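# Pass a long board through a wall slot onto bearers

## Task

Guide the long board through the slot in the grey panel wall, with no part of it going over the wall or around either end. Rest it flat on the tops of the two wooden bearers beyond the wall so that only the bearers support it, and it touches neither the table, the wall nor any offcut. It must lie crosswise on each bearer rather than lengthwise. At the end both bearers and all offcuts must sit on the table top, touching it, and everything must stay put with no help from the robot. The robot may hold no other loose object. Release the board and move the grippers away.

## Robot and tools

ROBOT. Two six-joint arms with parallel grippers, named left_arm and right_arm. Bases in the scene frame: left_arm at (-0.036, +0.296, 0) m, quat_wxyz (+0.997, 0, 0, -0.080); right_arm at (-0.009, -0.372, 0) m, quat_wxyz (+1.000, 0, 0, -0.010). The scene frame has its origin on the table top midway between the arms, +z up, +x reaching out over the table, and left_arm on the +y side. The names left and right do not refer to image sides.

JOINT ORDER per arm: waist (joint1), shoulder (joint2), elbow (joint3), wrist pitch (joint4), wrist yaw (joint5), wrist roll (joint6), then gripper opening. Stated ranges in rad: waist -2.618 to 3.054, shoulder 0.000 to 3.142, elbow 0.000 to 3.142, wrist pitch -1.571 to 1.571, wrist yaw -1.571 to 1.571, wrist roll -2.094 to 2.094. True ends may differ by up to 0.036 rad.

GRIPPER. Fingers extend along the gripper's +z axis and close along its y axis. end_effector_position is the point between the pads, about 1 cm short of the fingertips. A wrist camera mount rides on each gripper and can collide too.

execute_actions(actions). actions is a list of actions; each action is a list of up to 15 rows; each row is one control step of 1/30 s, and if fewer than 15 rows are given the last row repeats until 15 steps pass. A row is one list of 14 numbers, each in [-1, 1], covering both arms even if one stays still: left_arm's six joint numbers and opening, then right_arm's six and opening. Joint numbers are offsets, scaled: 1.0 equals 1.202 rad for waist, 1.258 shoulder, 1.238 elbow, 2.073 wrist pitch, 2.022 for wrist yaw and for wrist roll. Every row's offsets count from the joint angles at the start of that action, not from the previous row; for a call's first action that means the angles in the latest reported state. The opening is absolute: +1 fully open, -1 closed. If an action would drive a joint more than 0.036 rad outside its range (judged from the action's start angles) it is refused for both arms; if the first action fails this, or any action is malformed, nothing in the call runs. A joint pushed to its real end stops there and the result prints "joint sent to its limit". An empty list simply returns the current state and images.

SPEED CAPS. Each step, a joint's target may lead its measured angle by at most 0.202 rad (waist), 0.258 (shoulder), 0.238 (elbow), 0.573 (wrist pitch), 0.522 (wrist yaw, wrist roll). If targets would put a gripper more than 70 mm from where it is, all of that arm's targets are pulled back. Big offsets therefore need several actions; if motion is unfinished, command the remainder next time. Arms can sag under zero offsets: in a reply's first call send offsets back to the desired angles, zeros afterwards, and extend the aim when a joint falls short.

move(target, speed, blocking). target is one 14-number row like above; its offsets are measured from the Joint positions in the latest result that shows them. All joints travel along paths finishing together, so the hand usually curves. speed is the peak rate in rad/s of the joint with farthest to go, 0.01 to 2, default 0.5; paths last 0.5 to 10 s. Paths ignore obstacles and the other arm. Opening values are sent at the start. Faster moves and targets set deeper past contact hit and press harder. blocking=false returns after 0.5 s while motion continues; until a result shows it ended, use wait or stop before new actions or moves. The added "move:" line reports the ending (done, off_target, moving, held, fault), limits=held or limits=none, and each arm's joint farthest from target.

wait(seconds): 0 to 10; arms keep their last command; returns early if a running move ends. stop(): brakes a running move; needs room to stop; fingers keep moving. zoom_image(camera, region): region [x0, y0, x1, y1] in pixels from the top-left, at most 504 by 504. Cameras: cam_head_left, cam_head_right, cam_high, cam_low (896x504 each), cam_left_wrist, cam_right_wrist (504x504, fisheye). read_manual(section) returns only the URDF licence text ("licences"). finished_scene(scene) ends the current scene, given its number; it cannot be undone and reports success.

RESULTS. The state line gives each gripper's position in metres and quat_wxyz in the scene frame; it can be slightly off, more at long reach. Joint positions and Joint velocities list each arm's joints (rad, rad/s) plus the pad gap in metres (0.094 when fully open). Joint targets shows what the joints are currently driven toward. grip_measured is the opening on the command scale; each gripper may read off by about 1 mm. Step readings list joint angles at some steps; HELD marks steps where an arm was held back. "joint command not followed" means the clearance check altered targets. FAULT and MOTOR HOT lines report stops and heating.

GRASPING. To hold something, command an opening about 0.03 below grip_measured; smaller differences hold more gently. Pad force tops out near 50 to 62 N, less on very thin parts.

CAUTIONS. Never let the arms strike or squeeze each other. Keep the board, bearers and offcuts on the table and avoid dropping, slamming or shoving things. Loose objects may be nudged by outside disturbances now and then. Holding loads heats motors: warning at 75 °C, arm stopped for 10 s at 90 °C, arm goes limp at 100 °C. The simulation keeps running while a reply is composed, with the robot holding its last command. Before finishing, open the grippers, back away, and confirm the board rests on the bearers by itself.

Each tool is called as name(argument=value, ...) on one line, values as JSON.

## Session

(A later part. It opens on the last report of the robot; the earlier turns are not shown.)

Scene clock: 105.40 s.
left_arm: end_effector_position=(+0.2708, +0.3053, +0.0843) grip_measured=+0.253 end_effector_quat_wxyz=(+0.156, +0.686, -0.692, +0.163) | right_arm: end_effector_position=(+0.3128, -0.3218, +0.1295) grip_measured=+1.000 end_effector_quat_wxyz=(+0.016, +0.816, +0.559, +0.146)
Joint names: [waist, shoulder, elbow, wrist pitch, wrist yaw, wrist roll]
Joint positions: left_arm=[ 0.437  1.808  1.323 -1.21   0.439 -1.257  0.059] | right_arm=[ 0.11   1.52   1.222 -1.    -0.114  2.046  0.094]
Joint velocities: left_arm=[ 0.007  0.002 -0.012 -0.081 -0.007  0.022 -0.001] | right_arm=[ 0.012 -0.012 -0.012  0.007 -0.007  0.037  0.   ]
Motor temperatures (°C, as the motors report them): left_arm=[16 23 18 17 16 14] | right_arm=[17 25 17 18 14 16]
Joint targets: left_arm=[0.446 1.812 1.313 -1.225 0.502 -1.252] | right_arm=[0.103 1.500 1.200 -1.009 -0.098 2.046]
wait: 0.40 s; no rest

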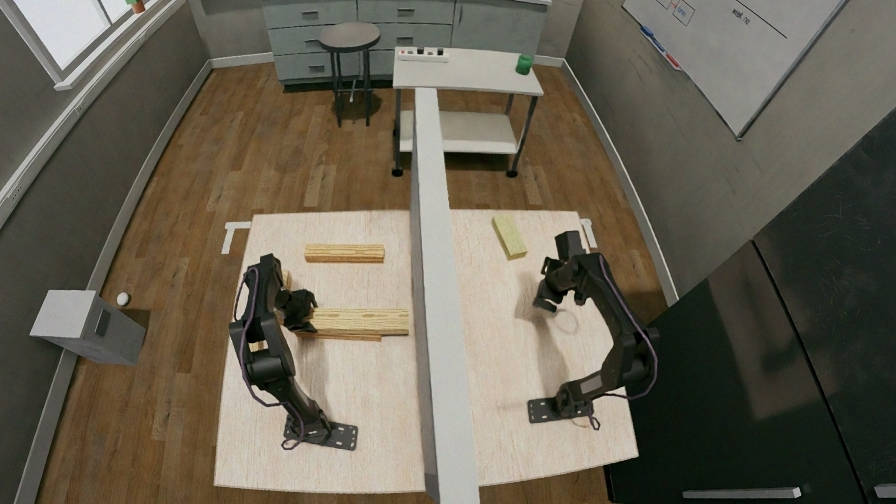

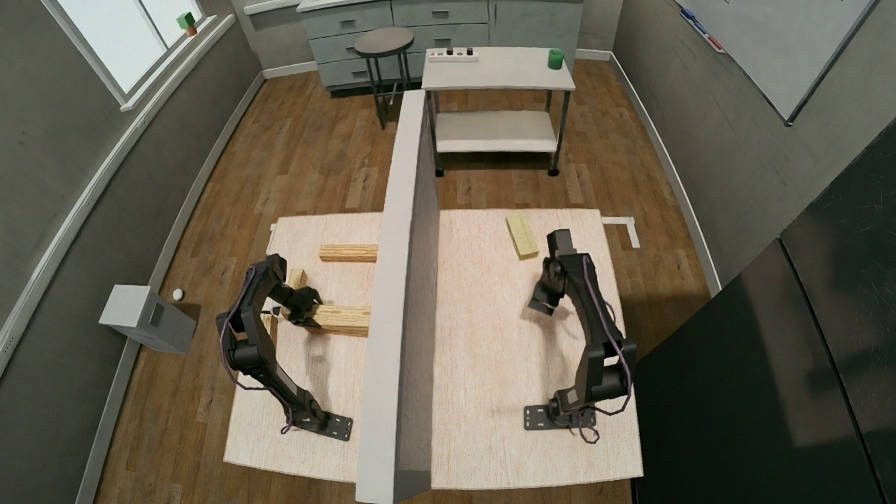

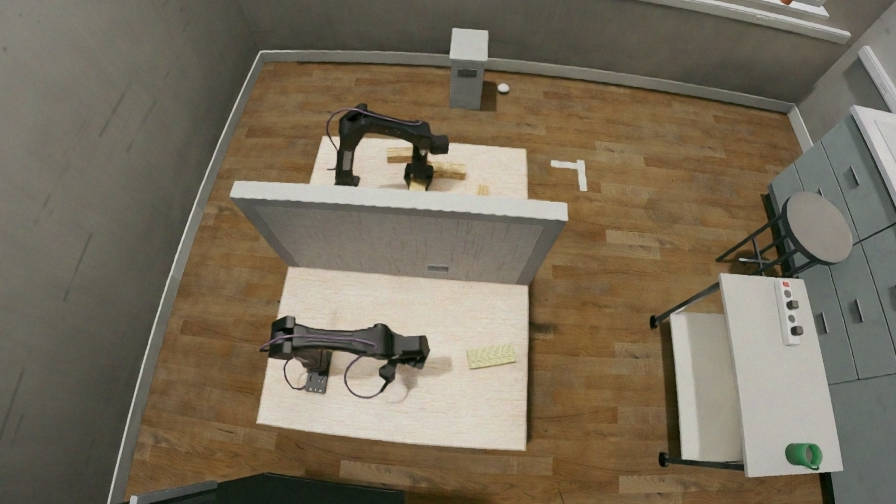

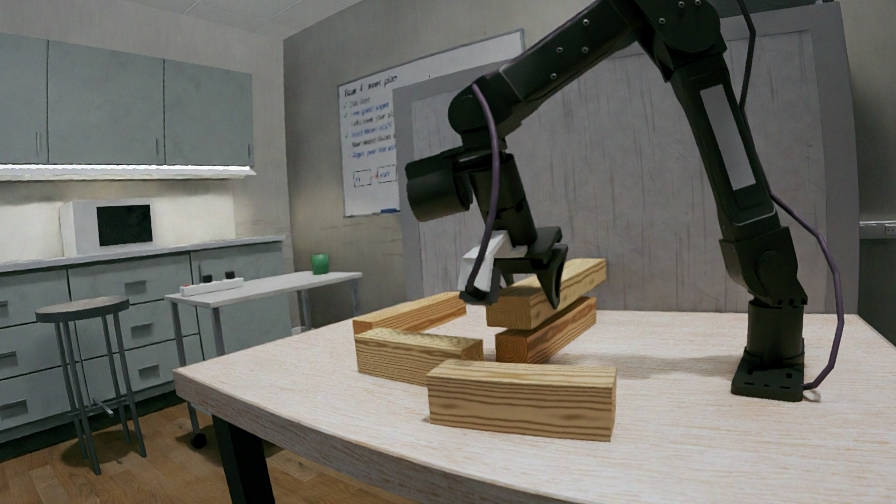

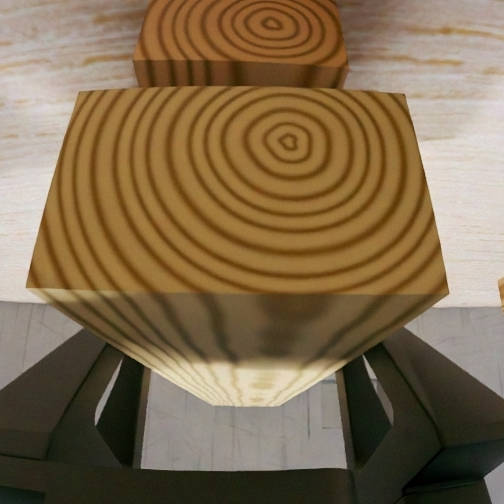

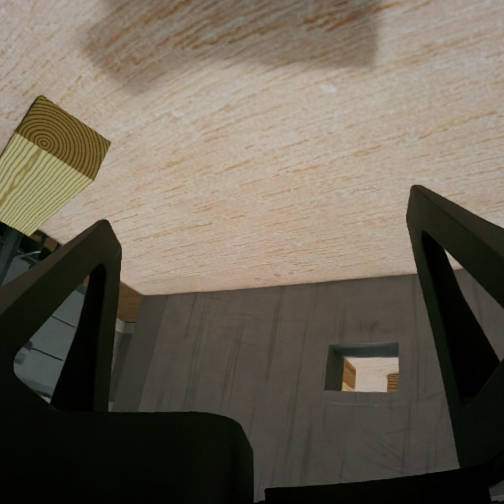

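execute_actions(actions=[[[0.0075,0.0039,-0.0090,-0.0066,0.0312,0.0025,0.0,-0.0058,-0.0159,-0.0178,-0.0043,0.0079,0,1],[0.0075,0.0047,-0.0099,-0.0059,0.0312,0.0025,0.0,-0.0058,-0.0159,-0.0178,-0.0043,0.0079,0,1],[0.0075,0.0054,-0.0108,-0.0053,0.0312,0.0025,0.0,-0.0058,-0.0159,-0.0178,-0.0043,0.0079,0,1],[0.0075,0.0062,-0.0117,-0.0046,0.0312,0.0025,0.0,-0.0058,-0.0159,-0.0178,-0.0043,0.0079,0,1],[0.0075,0.0069,-0.0127,-0.0040,0.0312,0.0025,0.0,-0.0058,-0.0159,-0.0178,-0.0043,0.0079,0,1],[0.0075,0.0076,-0.0136,-0.0034,0.0312,0.0025,0.0,-0.0058,-0.0159,-0.0178,-0.0043,0.0079,0,1],[0.0075,0.0084,-0.0145,-0.0027,0.0312,0.0025,0.0,-0.0058,-0.0159,-0.0178,-0.0043,0.0079,0,1],[0.0075,0.0091,-0.0154,-0.0021,0.0312,0.0025,0.0,-0.0058,-0.0159,-0.0178,-0.0043,0.0079,0,1],[0.0075,0.0099,-0.0163,-0.0014,0.0312,0.0025,0.0,-0.0058,-0.0159,-0.0178,-0.0043,0.0079,0,1],[0.0075,0.0106,-0.0172,-0.0008,0.0312,0.0025,0.0,-0.0058,-0.0159,-0.0178,-0.0043,0.0079,0,1],[0.0075,0.0113,-0.0181,-0.0002,0.0312,0.0025,0.0,-0.0058,-0.0159,-0.0178,-0.0043,0.0079,0,1],[0.0075,0.0121,-0.0190,0.0005,0.0312,0.0025,0.0,-0.0058,-0.0159,-0.0178,-0.0043,0.0079,0,1],[0.0075,0.0128,-0.0200,0.0011,0.0312,0.0025,0.0,-0.0058,-0.0159,-0.0178,-0.0043,0.0079,0,1],[0.0075,0.0136,-0.0209,0.0018,0.0312,0.0025,0.0,-0.0058,-0.0159,-0.0178,-0.0043,0.0079,0,1],[0.0075,0.0143,-0.0218,0.0024,0.0312,0.0025,0.0,-0.0058,-0.0159,-0.0178,-0.0043,0.0079,0,1]]])

wait(seconds=0.4)

zoom_image(camera="cam_low", region=[440, 230, 640, 380])

Scene clock: 106.73 s.
left_arm: end_effector_position=(+0.2727, +0.3057, +0.0805) grip_measured=+0.253 end_effector_quat_wxyz=(+0.154, +0.685, -0.692, +0.164) | right_arm: end_effector_position=(+0.3128, -0.3219, +0.1295) grip_measured=+1.000 end_effector_quat_wxyz=(+0.016, +0.816, +0.559, +0.146)
Joint names: [waist, shoulder, elbow, wrist pitch, wrist yaw, wrist roll]
Joint positions: left_arm=[ 0.437  1.815  1.317 -1.193  0.44  -1.257  0.059] | right_arm=[ 0.11   1.52   1.222 -1.    -0.113  2.046  0.094]
Joint velocities: left_arm=[ 0.002  0.081 -0.125  0.095  0.022 -0.051 -0.001] | right_arm=[ 0.022 -0.007 -0.017  0.007 -0.022 -0.022  0.   ]
Motor temperatures (°C, as the motors report them): left_arm=[16 23 18 17 16 14] | right_arm=[17 24 17 18 14 16]
Joint targets: left_arm=[0.446 1.826 1.296 -1.205 0.502 -1.252] | right_arm=[0.103 1.500 1.200 -1.009 -0.098 2.046]
Step readings (joint positions):
0: left_arm=[0.437 1.808 1.323 -1.210 0.439 -1.257] | right_arm=[0.110 1.520 1.222 -1.000 -0.114 2.046]
1: left_arm=[0.437 1.808 1.323 -1.210 0.439 -1.257] | right_arm=[0.110 1.520 1.222 -1.000 -0.114 2.046]
2: left_arm=[0.437 1.808 1.323 -1.210 0.439 -1.257] | right_arm=[0.110 1.520 1.222 -1.000 -0.113 2.046]
4: left_arm=[0.437 1.808 1.323 -1.209 0.439 -1.257] | right_arm=[0.110 1.520 1.222 -1.000 -0.113 2.046]
8: left_arm=[0.437 1.808 1.323 -1.205 0.439 -1.257] | right_arm=[0.110 1.520 1.222 -1.000 -0.113 2.046]
15: Joint positions above

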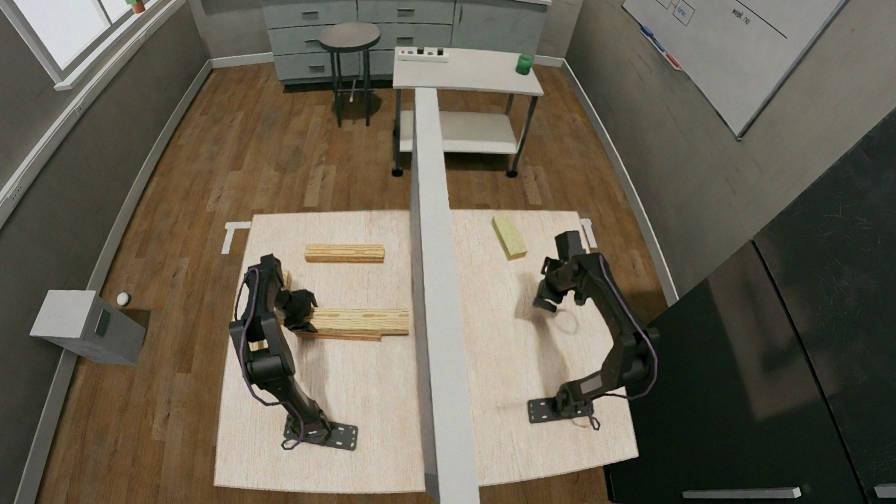

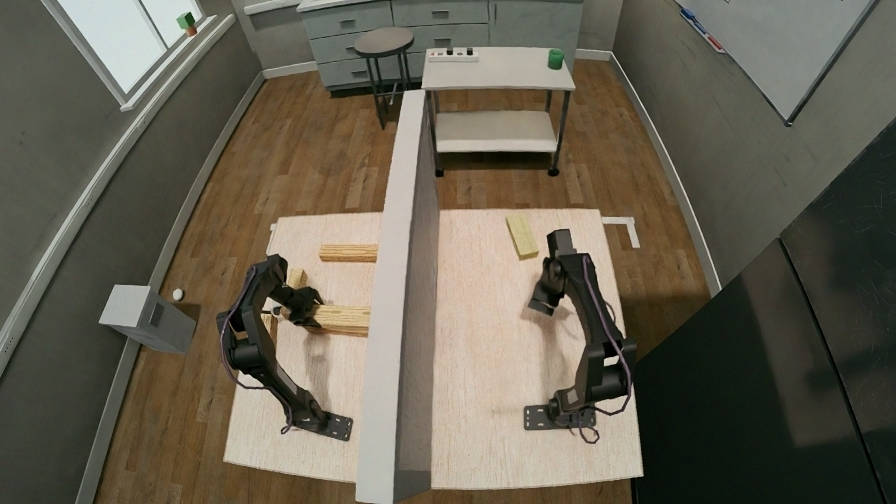

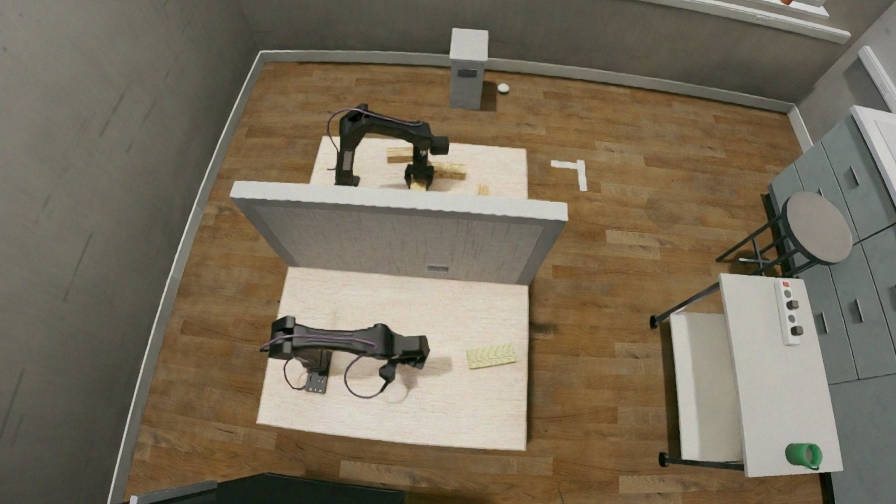

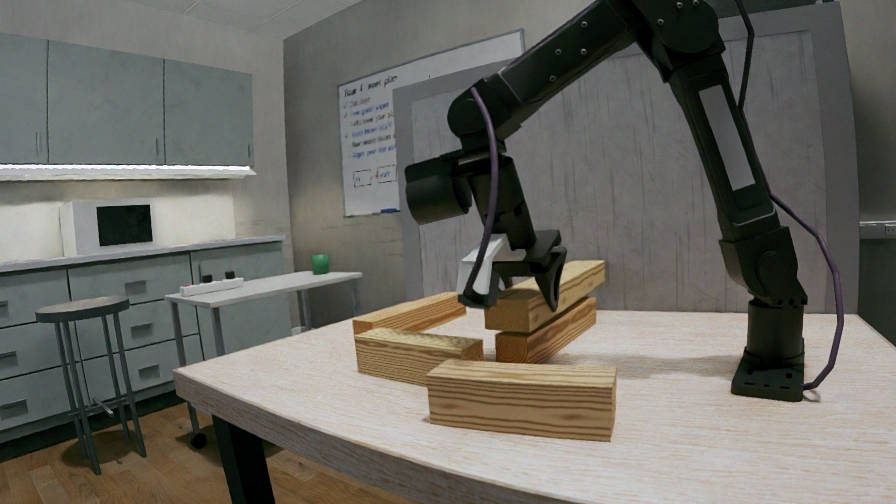

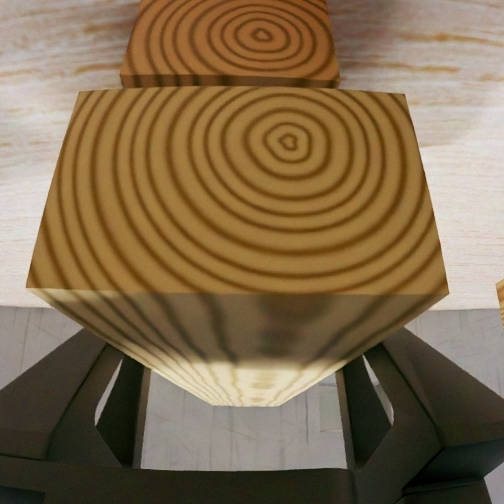

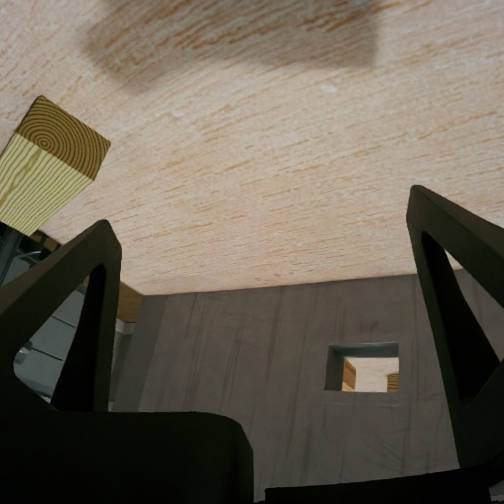

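Scene clock: 107.13 s.
left_arm: end_effector_position=(+0.2695, +0.3048, +0.0750) grip_measured=+0.253 end_effector_quat_wxyz=(+0.163, +0.686, -0.691, +0.160) | right_arm: end_effector_position=(+0.3128, -0.3219, +0.1295) grip_measured=+1.000 end_effector_quat_wxyz=(+0.016, +0.816, +0.559, +0.146)
Joint names: [waist, shoulder, elbow, wrist pitch, wrist yaw, wrist roll]
Joint positions: left_arm=[ 0.437  1.825  1.304 -1.189  0.44  -1.257  0.059] | right_arm=[ 0.11   1.52   1.222 -1.    -0.113  2.046  0.094]
Joint velocities: left_arm=[-0.007 -0.012 -0.012  0.037 -0.022 -0.022 -0.001] | right_arm=[ 0.002  0.027  0.002 -0.066  0.037 -0.037  0.   ]
Motor temperatures (°C, as the motors report them): left_arm=[16 23 17 17 16 14] | right_arm=[17 24 17 18 14 16]
Joint targets: left_arm=[0.446 1.826 1.296 -1.205 0.502 -1.252] | right_arm=[0.103 1.500 1.200 -1.009 -0.098 2.046]
wait: 0.40 s; at rest by 0.30 s

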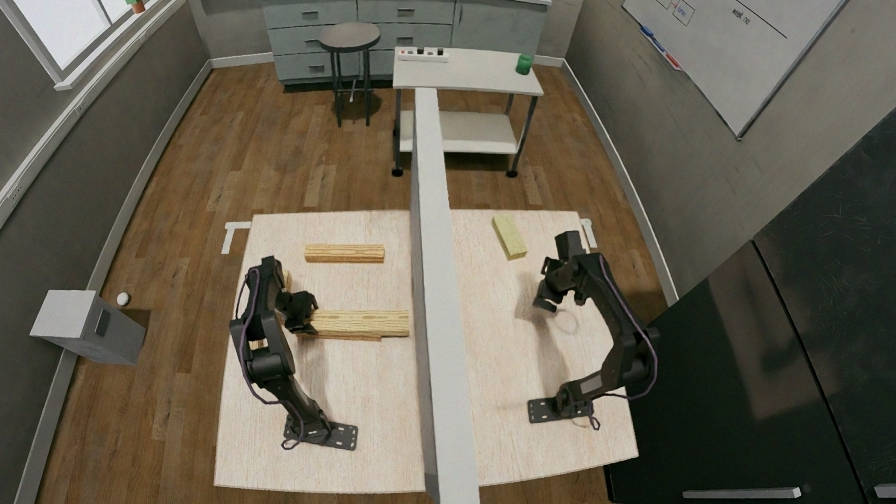

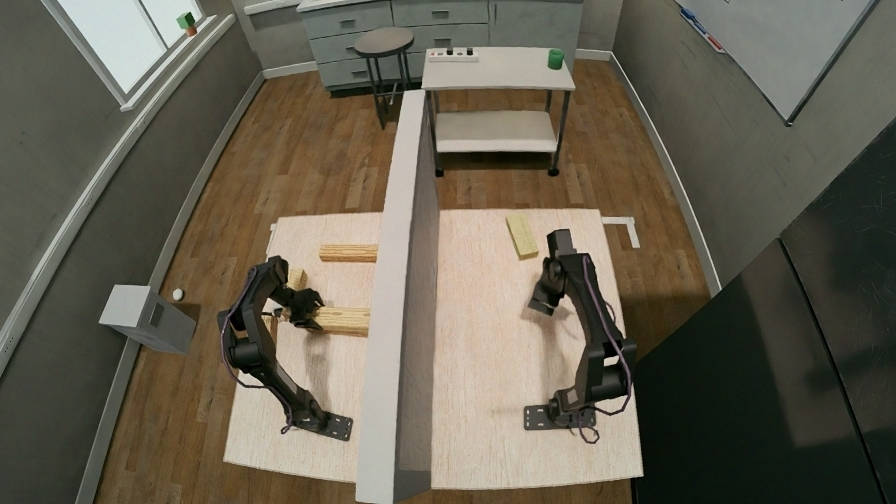

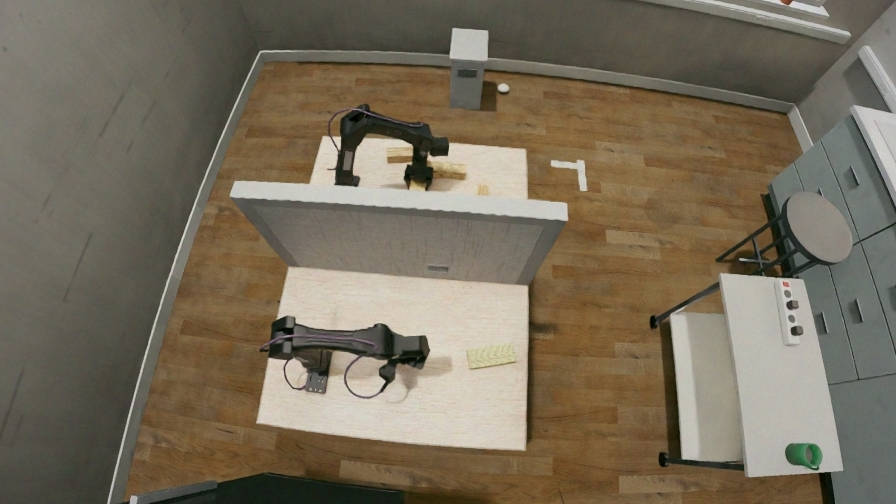

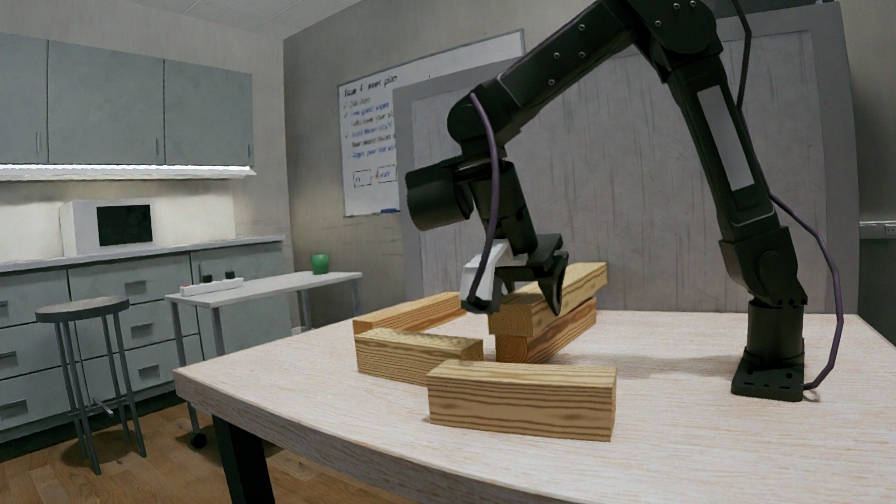

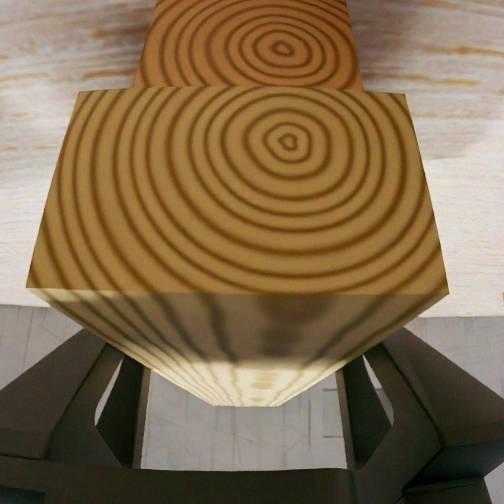

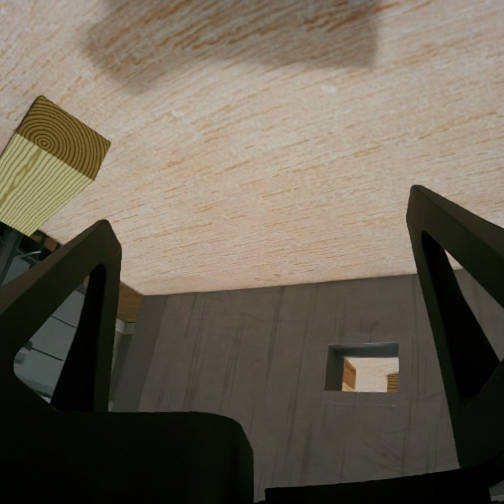

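Region (440, 230, 640, 380) of cam_low's 896x504 image, scaled by 2.520, with more detail than that image has; it fills the top 378 rows of this view, and the rest is white.

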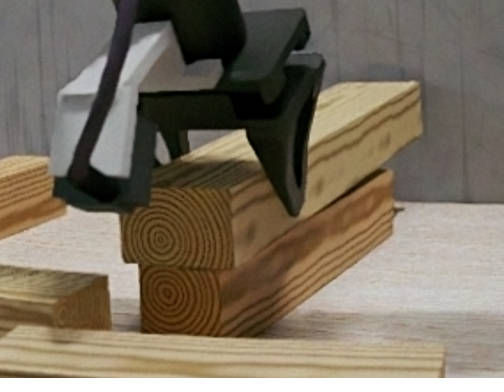

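execute_actions(actions=[[[0.0075,0.0008,-0.0080,-0.0073,0.0307,0.0025,0.0,-0.0058,-0.0159,-0.0178,-0.0043,0.0074,0,1],[0.0075,0.0008,-0.0095,-0.0069,0.0307,0.0025,0.0,-0.0058,-0.0159,-0.0178,-0.0043,0.0074,0,1],[0.0075,0.0008,-0.0110,-0.0064,0.0307,0.0025,0.0,-0.0058,-0.0159,-0.0178,-0.0043,0.0074,0,1],[0.0075,0.0008,-0.0125,-0.0060,0.0307,0.0025,0.0,-0.0058,-0.0159,-0.0178,-0.0043,0.0074,0,1],[0.0075,0.0008,-0.0135,-0.0056,0.0307,0.0025,0.0,-0.0058,-0.0159,-0.0178,-0.0043,0.0074,0,1],[0.0075,0.0008,-0.0145,-0.0052,0.0307,0.0025,0.0,-0.0058,-0.0159,-0.0178,-0.0043,0.0074,0,1],[0.0075,0.0008,-0.0155,-0.0048,0.0307,0.0025,0.0,-0.0058,-0.0159,-0.0178,-0.0043,0.0074,0,1],[0.0075,0.0008,-0.0160,-0.0043,0.0307,0.0025,0.0,-0.0058,-0.0159,-0.0178,-0.0043,0.0074,0,1],[0.0075,0.0008,-0.0165,-0.0039,0.0307,0.0025,0.0,-0.0058,-0.0159,-0.0178,-0.0043,0.0074,0,1],[0.0075,0.0008,-0.0170,-0.0035,0.0307,0.0025,0.0,-0.0058,-0.0159,-0.0178,-0.0043,0.0074,0,1],[0.0075,0.0008,-0.0174,-0.0031,0.0307,0.0025,0.0,-0.0058,-0.0159,-0.0178,-0.0043,0.0074,0,1],[0.0075,0.0008,-0.0178,-0.0027,0.0307,0.0025,0.0,-0.0058,-0.0159,-0.0178,-0.0043,0.0074,0,1],[0.0075,0.0008,-0.0178,-0.0022,0.0307,0.0025,0.0,-0.0058,-0.0159,-0.0178,-0.0043,0.0074,0,1],[0.0075,0.0008,-0.0178,-0.0018,0.0307,0.0025,0.0,-0.0058,-0.0159,-0.0178,-0.0043,0.0074,0,1],[0.0075,0.0008,-0.0178,-0.0014,0.0307,0.0025,0.0,-0.0058,-0.0159,-0.0178,-0.0043,0.0074,0,1]]])

wait(seconds=0.3)

zoom_image(camera="cam_low", region=[440, 230, 640, 380])

Scene clock: 108.37 s.
left_arm: end_effector_position=(+0.2716, +0.3054, +0.0747) grip_measured=+0.253 end_effector_quat_wxyz=(+0.158, +0.686, -0.692, +0.162) | right_arm: end_effector_position=(+0.3128, -0.3219, +0.1295) grip_measured=+1.000 end_effector_quat_wxyz=(+0.016, +0.816, +0.559, +0.146)
Joint names: [waist, shoulder, elbow, wrist pitch, wrist yaw, wrist roll]
Joint positions: left_arm=[ 0.437  1.825  1.304 -1.18   0.44  -1.257  0.059] | right_arm=[ 0.11   1.52   1.222 -1.    -0.113  2.046  0.094]
Joint velocities: left_arm=[-0.017 -0.012  0.007  0.037 -0.007 -0.022 -0.   ] | right_arm=[ 0.002 -0.002  0.012 -0.022 -0.095 -0.007  0.   ]
Motor temperatures (°C, as the motors report them): left_arm=[16 23 17 17 16 14] | right_arm=[17 24 17 18 14 16]
Joint targets: left_arm=[0.446 1.826 1.282 -1.192 0.502 -1.252] | right_arm=[0.103 1.500 1.200 -1.009 -0.098 2.046]
Step readings (joint positions):
0: left_arm=[0.437 1.825 1.304 -1.189 0.440 -1.257] | right_arm=[0.110 1.520 1.222 -1.000 -0.113 2.046]
1: left_arm=[0.437 1.825 1.304 -1.189 0.440 -1.257] | right_arm=[0.110 1.520 1.222 -1.000 -0.113 2.046]
2: left_arm=[0.437 1.825 1.304 -1.189 0.440 -1.257] | right_arm=[0.110 1.520 1.222 -1.000 -0.113 2.046]
4: left_arm=[0.437 1.825 1.304 -1.188 0.440 -1.257] | right_arm=[0.110 1.520 1.222 -1.000 -0.113 2.046]
8: left_arm=[0.437 1.825 1.304 -1.185 0.440 -1.257] | right_arm=[0.110 1.520 1.222 -1.000 -0.113 2.046]
15: Joint positions above

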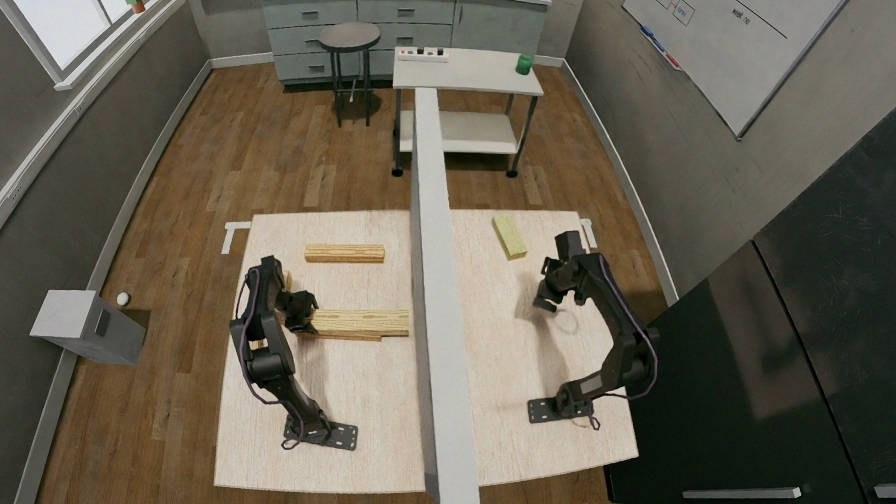

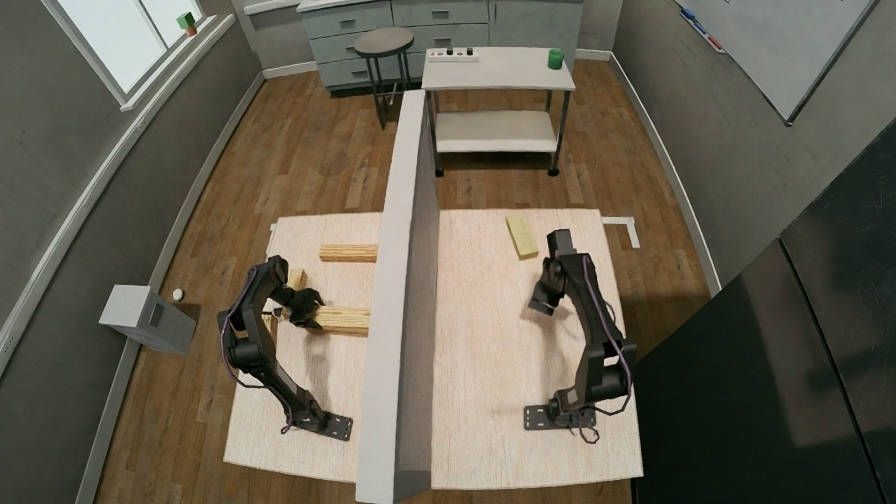

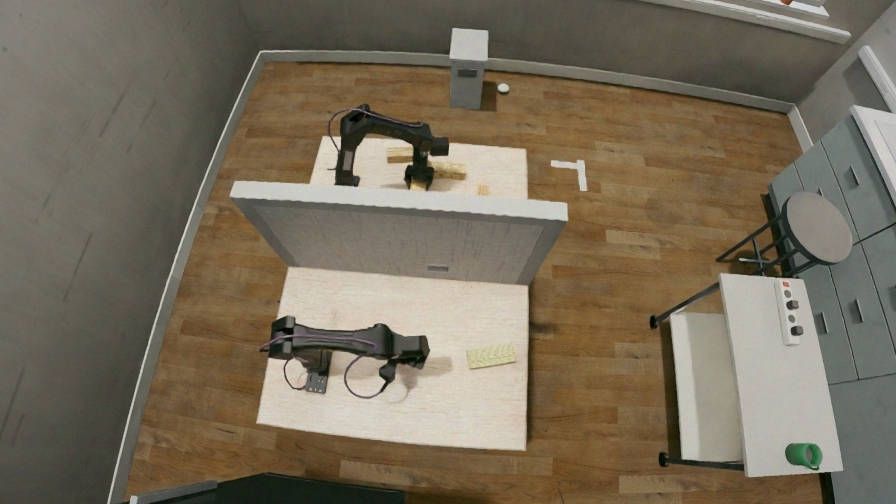

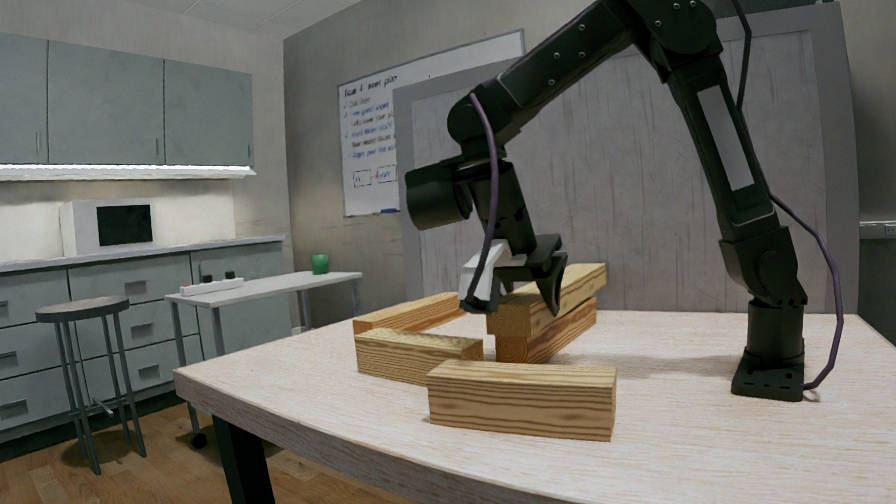

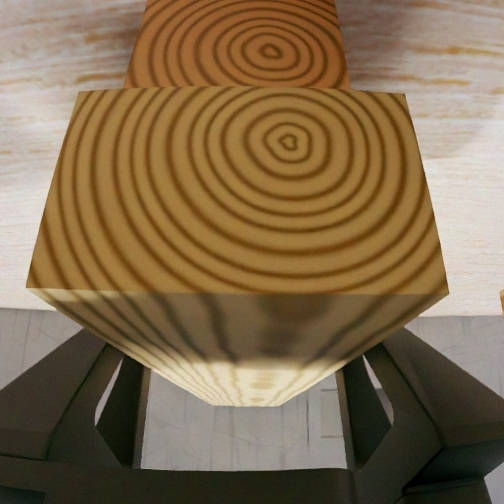

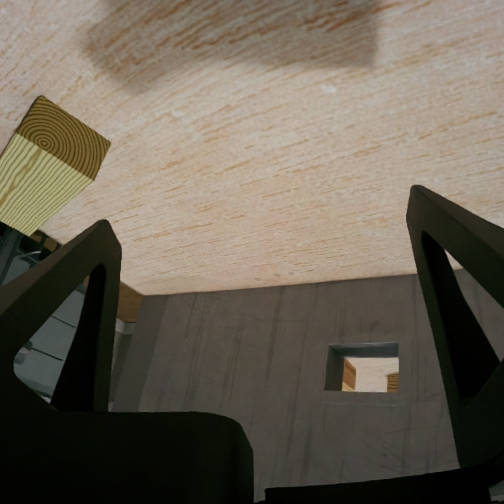

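Scene clock: 108.67 s.
left_arm: end_effector_position=(+0.2723, +0.3056, +0.0746) grip_measured=+0.253 end_effector_quat_wxyz=(+0.157, +0.686, -0.692, +0.163) | right_arm: end_effector_position=(+0.3128, -0.3219, +0.1295) grip_measured=+1.000 end_effector_quat_wxyz=(+0.016, +0.816, +0.559, +0.146)
Joint names: [waist, shoulder, elbow, wrist pitch, wrist yaw, wrist roll]
Joint positions: left_arm=[ 0.437  1.825  1.304 -1.177  0.44  -1.257  0.059] | right_arm=[ 0.11   1.52   1.222 -1.    -0.113  2.046  0.094]
Joint velocities: left_arm=[-0.002  0.007 -0.012  0.066  0.037 -0.037  0.   ] | right_arm=[ 0.007 -0.007  0.002 -0.022  0.066  0.022  0.   ]
Motor temperatures (°C, as the motors report them): left_arm=[16 23 17 17 16 14] | right_arm=[17 24 16 18 14 16]
Joint targets: left_arm=[0.446 1.826 1.282 -1.192 0.502 -1.252] | right_arm=[0.103 1.500 1.200 -1.009 -0.098 2.046]
wait: 0.30 s; at rest by 0.23 s

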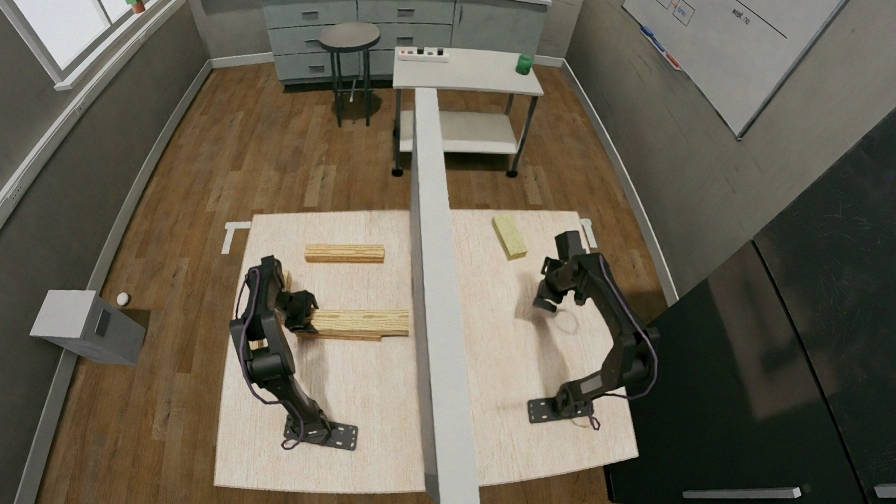

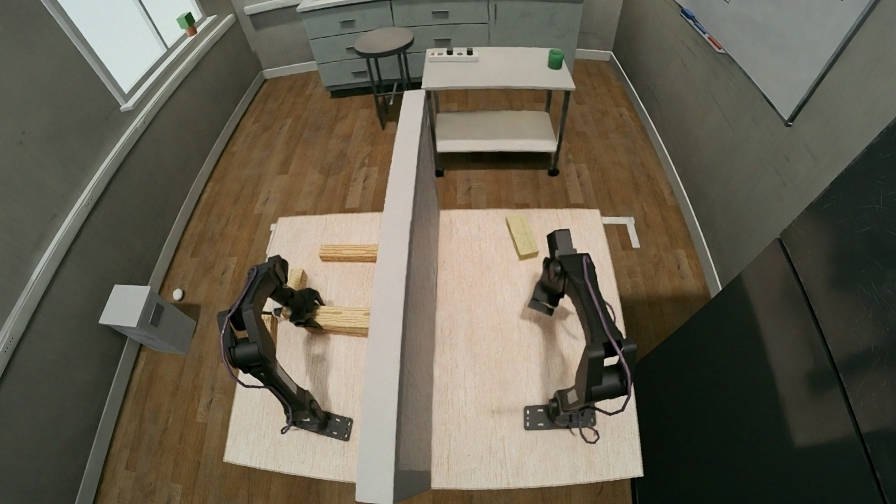

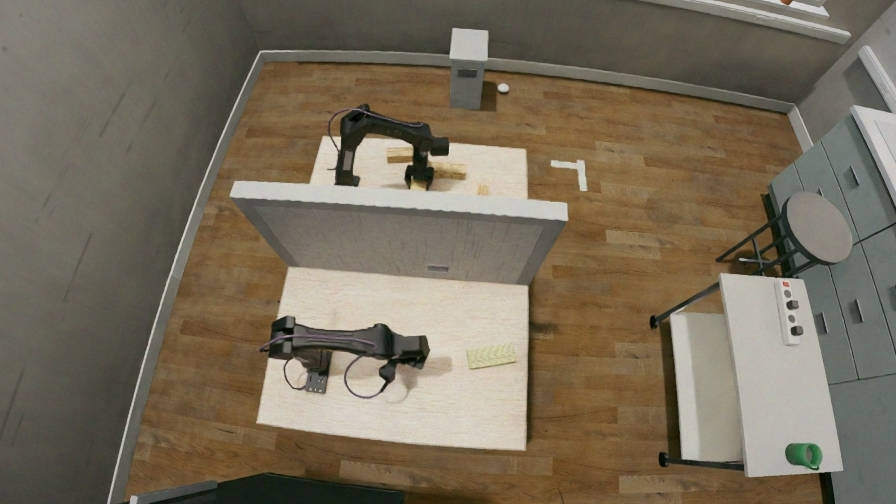

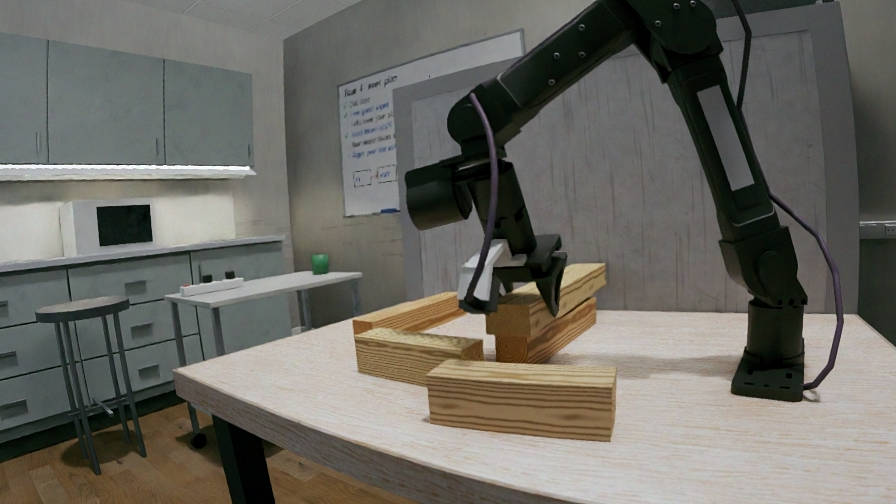

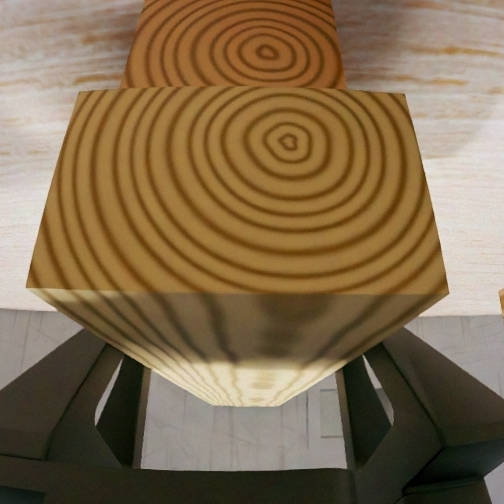

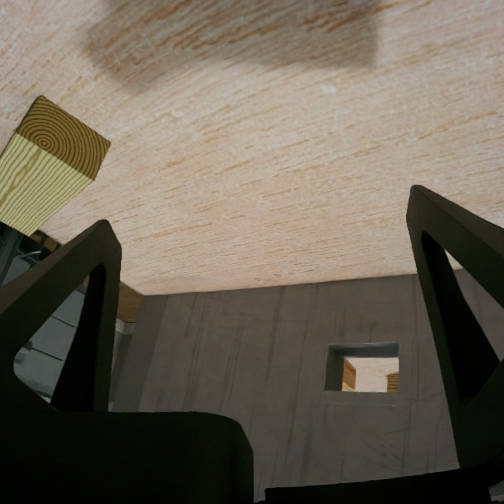

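Region (440, 230, 640, 380) of cam_low's 896x504 image, scaled by 2.520, with more detail than that image has; it fills the top 378 rows of this view, and the rest is white.

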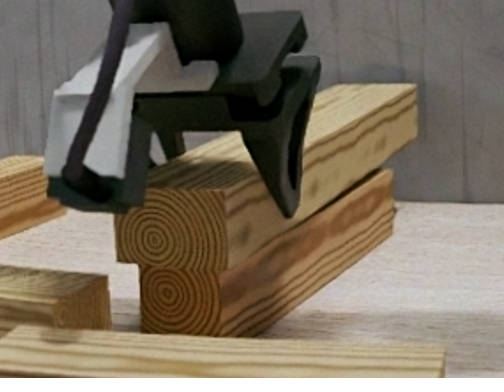

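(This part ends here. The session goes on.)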